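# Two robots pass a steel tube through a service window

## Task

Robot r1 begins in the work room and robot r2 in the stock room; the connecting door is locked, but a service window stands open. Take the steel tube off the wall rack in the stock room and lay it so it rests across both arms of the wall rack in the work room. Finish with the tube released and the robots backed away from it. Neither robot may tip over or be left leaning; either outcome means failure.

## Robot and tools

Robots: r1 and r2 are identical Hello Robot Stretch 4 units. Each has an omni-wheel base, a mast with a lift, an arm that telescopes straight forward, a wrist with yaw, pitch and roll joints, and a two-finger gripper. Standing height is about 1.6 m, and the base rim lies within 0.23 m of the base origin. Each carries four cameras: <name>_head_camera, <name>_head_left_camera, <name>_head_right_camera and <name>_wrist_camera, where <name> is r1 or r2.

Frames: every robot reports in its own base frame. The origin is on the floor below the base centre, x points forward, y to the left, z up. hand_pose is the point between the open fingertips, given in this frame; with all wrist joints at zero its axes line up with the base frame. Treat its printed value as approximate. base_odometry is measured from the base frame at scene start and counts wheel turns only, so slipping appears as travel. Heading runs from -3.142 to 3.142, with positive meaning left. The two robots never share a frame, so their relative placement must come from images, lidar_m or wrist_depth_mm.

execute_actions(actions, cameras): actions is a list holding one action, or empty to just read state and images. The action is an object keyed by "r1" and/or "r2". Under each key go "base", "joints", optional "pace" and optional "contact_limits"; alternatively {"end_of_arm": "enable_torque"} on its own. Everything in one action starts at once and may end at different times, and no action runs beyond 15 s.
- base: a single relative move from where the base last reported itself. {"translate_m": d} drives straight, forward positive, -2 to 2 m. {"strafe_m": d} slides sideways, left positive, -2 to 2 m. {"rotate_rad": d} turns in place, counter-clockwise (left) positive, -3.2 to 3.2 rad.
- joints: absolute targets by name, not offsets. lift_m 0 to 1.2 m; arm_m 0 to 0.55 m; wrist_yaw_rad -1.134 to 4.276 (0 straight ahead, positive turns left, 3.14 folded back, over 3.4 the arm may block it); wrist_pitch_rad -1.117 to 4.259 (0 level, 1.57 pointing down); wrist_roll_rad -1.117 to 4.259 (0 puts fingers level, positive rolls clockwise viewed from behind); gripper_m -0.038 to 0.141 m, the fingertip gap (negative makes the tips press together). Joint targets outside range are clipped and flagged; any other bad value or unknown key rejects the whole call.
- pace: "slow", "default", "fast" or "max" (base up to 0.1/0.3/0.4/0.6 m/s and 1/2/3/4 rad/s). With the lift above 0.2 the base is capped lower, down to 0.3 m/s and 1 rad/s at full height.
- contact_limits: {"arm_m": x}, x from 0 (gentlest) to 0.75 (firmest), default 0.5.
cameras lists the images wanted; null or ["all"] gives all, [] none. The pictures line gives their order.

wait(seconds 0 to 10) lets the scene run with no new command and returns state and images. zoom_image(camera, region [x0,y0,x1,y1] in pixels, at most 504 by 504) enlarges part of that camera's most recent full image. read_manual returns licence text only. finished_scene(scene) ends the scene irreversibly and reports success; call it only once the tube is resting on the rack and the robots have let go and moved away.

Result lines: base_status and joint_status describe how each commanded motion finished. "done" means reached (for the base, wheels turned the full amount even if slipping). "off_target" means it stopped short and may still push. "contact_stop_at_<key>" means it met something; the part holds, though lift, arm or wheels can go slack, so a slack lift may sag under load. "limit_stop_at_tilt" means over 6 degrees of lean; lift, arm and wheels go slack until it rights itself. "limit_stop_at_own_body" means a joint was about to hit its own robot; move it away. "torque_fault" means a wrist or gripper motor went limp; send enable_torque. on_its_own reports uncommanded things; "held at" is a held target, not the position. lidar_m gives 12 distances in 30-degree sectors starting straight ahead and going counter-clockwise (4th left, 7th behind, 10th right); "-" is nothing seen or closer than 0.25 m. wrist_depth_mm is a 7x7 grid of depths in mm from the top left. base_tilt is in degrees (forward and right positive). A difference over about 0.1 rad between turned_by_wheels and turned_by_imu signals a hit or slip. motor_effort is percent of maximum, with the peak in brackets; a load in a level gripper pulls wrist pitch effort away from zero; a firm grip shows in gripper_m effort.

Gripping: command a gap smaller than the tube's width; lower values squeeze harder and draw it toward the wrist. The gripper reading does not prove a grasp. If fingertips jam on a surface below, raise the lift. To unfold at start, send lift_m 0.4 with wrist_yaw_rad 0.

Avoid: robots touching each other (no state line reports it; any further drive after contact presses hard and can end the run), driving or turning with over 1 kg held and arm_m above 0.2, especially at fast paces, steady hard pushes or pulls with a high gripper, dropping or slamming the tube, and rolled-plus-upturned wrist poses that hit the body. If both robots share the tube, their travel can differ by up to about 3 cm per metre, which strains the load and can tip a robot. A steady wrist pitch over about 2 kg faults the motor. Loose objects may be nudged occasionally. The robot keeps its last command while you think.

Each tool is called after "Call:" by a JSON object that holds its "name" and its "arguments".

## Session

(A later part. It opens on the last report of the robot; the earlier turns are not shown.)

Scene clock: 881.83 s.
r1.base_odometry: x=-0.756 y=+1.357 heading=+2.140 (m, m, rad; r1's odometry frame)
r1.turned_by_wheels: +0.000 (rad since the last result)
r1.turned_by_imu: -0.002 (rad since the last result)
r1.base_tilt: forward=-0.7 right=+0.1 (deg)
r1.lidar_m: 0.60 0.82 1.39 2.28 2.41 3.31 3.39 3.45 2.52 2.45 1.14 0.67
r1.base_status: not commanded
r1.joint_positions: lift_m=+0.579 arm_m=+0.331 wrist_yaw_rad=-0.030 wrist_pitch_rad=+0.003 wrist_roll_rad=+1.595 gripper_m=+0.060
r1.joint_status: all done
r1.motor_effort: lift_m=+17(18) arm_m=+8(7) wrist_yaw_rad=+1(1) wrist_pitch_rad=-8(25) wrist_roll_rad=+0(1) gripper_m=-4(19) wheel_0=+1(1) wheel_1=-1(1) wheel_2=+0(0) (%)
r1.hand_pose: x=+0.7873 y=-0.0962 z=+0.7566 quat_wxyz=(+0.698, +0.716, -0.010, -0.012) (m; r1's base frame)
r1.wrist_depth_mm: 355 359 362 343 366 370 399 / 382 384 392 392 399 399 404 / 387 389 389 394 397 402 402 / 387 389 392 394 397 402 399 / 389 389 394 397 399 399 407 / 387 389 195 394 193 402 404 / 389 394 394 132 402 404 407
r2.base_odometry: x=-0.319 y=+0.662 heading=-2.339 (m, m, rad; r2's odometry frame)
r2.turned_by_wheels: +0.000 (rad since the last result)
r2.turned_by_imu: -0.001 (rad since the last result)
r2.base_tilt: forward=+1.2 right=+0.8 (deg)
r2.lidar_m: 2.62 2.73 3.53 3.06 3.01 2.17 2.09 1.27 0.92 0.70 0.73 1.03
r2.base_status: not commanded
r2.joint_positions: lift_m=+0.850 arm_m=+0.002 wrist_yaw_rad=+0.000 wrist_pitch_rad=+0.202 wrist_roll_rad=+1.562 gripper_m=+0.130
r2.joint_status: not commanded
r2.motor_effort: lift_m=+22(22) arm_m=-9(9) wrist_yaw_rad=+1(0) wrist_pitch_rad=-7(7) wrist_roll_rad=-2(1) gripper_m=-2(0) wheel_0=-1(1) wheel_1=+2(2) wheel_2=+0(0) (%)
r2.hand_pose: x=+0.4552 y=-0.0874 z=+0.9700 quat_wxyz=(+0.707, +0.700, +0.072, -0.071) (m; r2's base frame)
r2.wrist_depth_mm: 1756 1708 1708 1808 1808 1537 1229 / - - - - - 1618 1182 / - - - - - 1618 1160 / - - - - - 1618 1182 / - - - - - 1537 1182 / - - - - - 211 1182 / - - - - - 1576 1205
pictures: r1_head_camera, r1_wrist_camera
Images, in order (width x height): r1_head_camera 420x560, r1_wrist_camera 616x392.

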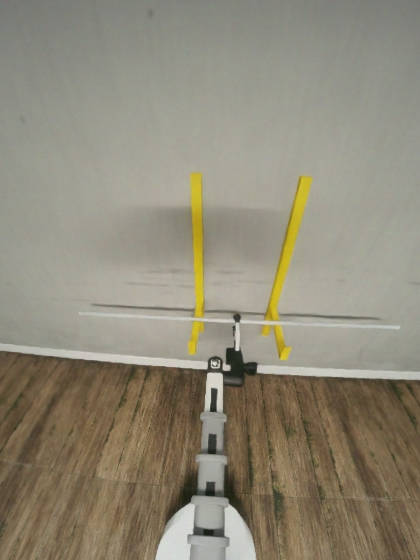

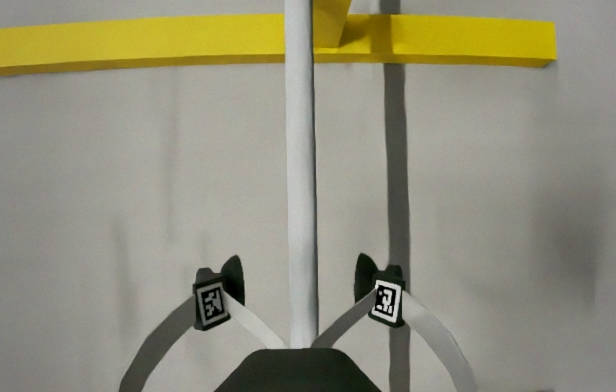

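The tube rests on both arms and the fingers are clear of it. Now r1 retracts and backs away.

Call:
{"name": "execute_actions", "arguments": {"actions": [{"r1": {"base": {"translate_m": -0.4}, "joints": {"arm_m": 0.0}, "pace": "max"}}], "cameras": ["r1_head_camera", "r1_head_right_camera", "r1_wrist_camera"]}}

Scene clock: 886.10 s.
r1.base_odometry: x=-0.540 y=+1.020 heading=+2.140 (m, m, rad; r1's odometry frame)
r1.turned_by_wheels: +0.000 (rad since the last result)
r1.turned_by_imu: -0.002 (rad since the last result)
r1.base_tilt: forward=-0.5 right=-0.1 (deg)
r1.lidar_m: 1.00 1.24 1.91 2.29 2.39 3.07 2.94 3.07 2.51 2.43 1.89 1.06
r1.base_status: done
r1.joint_positions: lift_m=+0.579 arm_m=+0.001 wrist_yaw_rad=-0.030 wrist_pitch_rad=+0.002 wrist_roll_rad=+1.595 gripper_m=+0.060
r1.joint_status: all done
r1.motor_effort: lift_m=+16(16) arm_m=-7(8) wrist_yaw_rad=+1(1) wrist_pitch_rad=-6(7) wrist_roll_rad=+1(0) gripper_m=-5(2) wheel_0=-2(9) wheel_1=+1(11) wheel_2=-1(14) (%)
r1.hand_pose: x=+0.4579 y=-0.0961 z=+0.7567 quat_wxyz=(+0.698, +0.716, -0.010, -0.011) (m; r1's base frame)
r1.wrist_depth_mm: 1098 1078 1098 1118 1118 1118 1042 / 1098 1118 1098 1118 1098 1118 1025 / 1098 1078 1118 1098 1118 1118 1025 / 1078 1118 1118 1118 1138 1138 1042 / 1078 1098 1118 1118 1138 1160 1042 / 1078 1098 195 1118 193 1138 1060 / 1078 1078 1098 132 1138 1118 1078
r2.base_odometry: x=-0.319 y=+0.662 heading=-2.339 (m, m, rad; r2's odometry frame)
r2.turned_by_wheels: +0.000 (rad since the last result)
r2.turned_by_imu: -0.001 (rad since the last result)
r2.base_tilt: forward=+1.2 right=+0.7 (deg)
r2.lidar_m: 2.61 2.71 3.52 3.08 2.98 2.18 2.09 1.28 0.93 0.69 0.73 1.01
r2.base_status: not commanded
r2.joint_positions: lift_m=+0.850 arm_m=+0.002 wrist_yaw_rad=+0.000 wrist_pitch_rad=+0.202 wrist_roll_rad=+1.562 gripper_m=+0.130
r2.joint_status: not commanded
r2.motor_effort: lift_m=+22(22) arm_m=-9(9) wrist_yaw_rad=+0(0) wrist_pitch_rad=-6(5) wrist_roll_rad=-1(2) gripper_m=+0(0) wheel_0=-1(1) wheel_1=+2(2) wheel_2=+0(0) (%)
r2.hand_pose: x=+0.4552 y=-0.0874 z=+0.9700 quat_wxyz=(+0.707, +0.700, +0.072, -0.071) (m; r2's base frame)
r2.wrist_depth_mm: 1756 1756 1808 1708 1756 1537 1182 / - - - - - 1618 1205 / - - - - - 1576 1160 / - - - - - 1576 1205 / - - - - - 1537 1160 / - - - - - 211 1229 / - - - - - 1576 1182
pictures: r1_head_camera, r1_head_right_camera, r1_wrist_camera
Images, in order (width x height): r1_head_camera 420x560, r1_head_right_camera 420x672, r1_wrist_camera 616x392.

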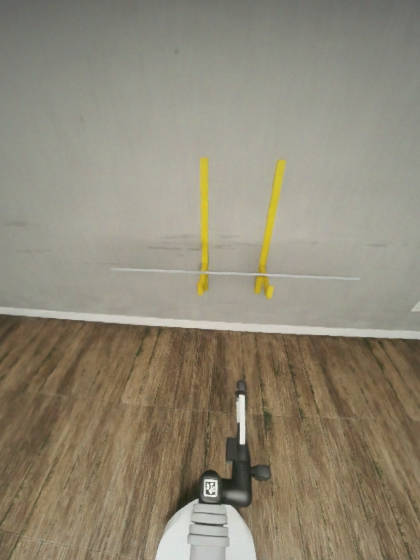

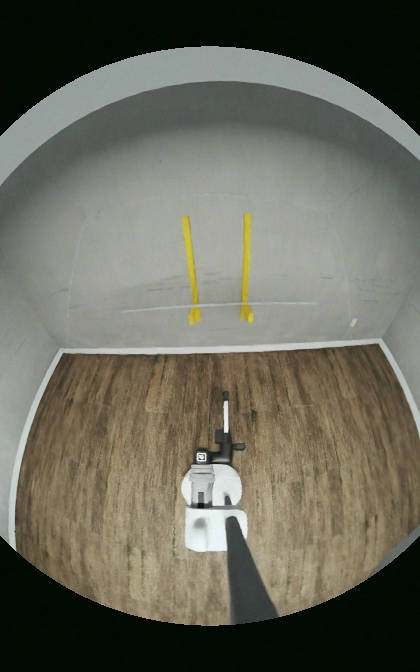

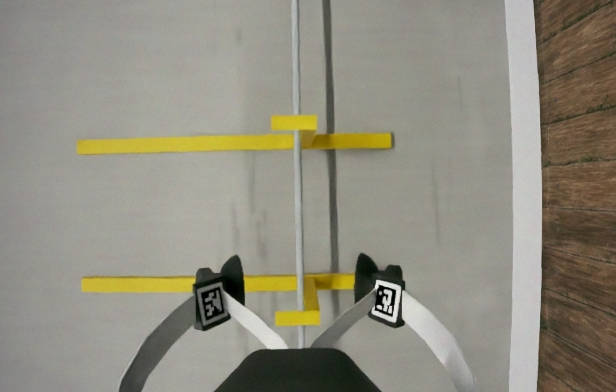

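Call:
{"name": "zoom_image", "arguments": {"camera": "r1_head_camera", "region": [100, 230, 370, 320]}}

Region (100, 230, 370, 320) of r1_head_camera's 420x560 image, scaled by 1.867, with more detail than that image has.

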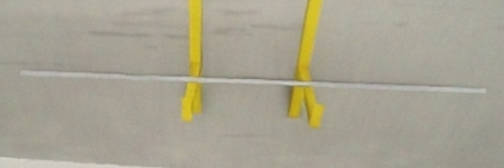

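The tube sits centred on both arms of the work room rack, and both robots are clear and level.

Call:
{"name": "finished_scene", "arguments": {"scene": 1}}

The scene is finished: the task was done.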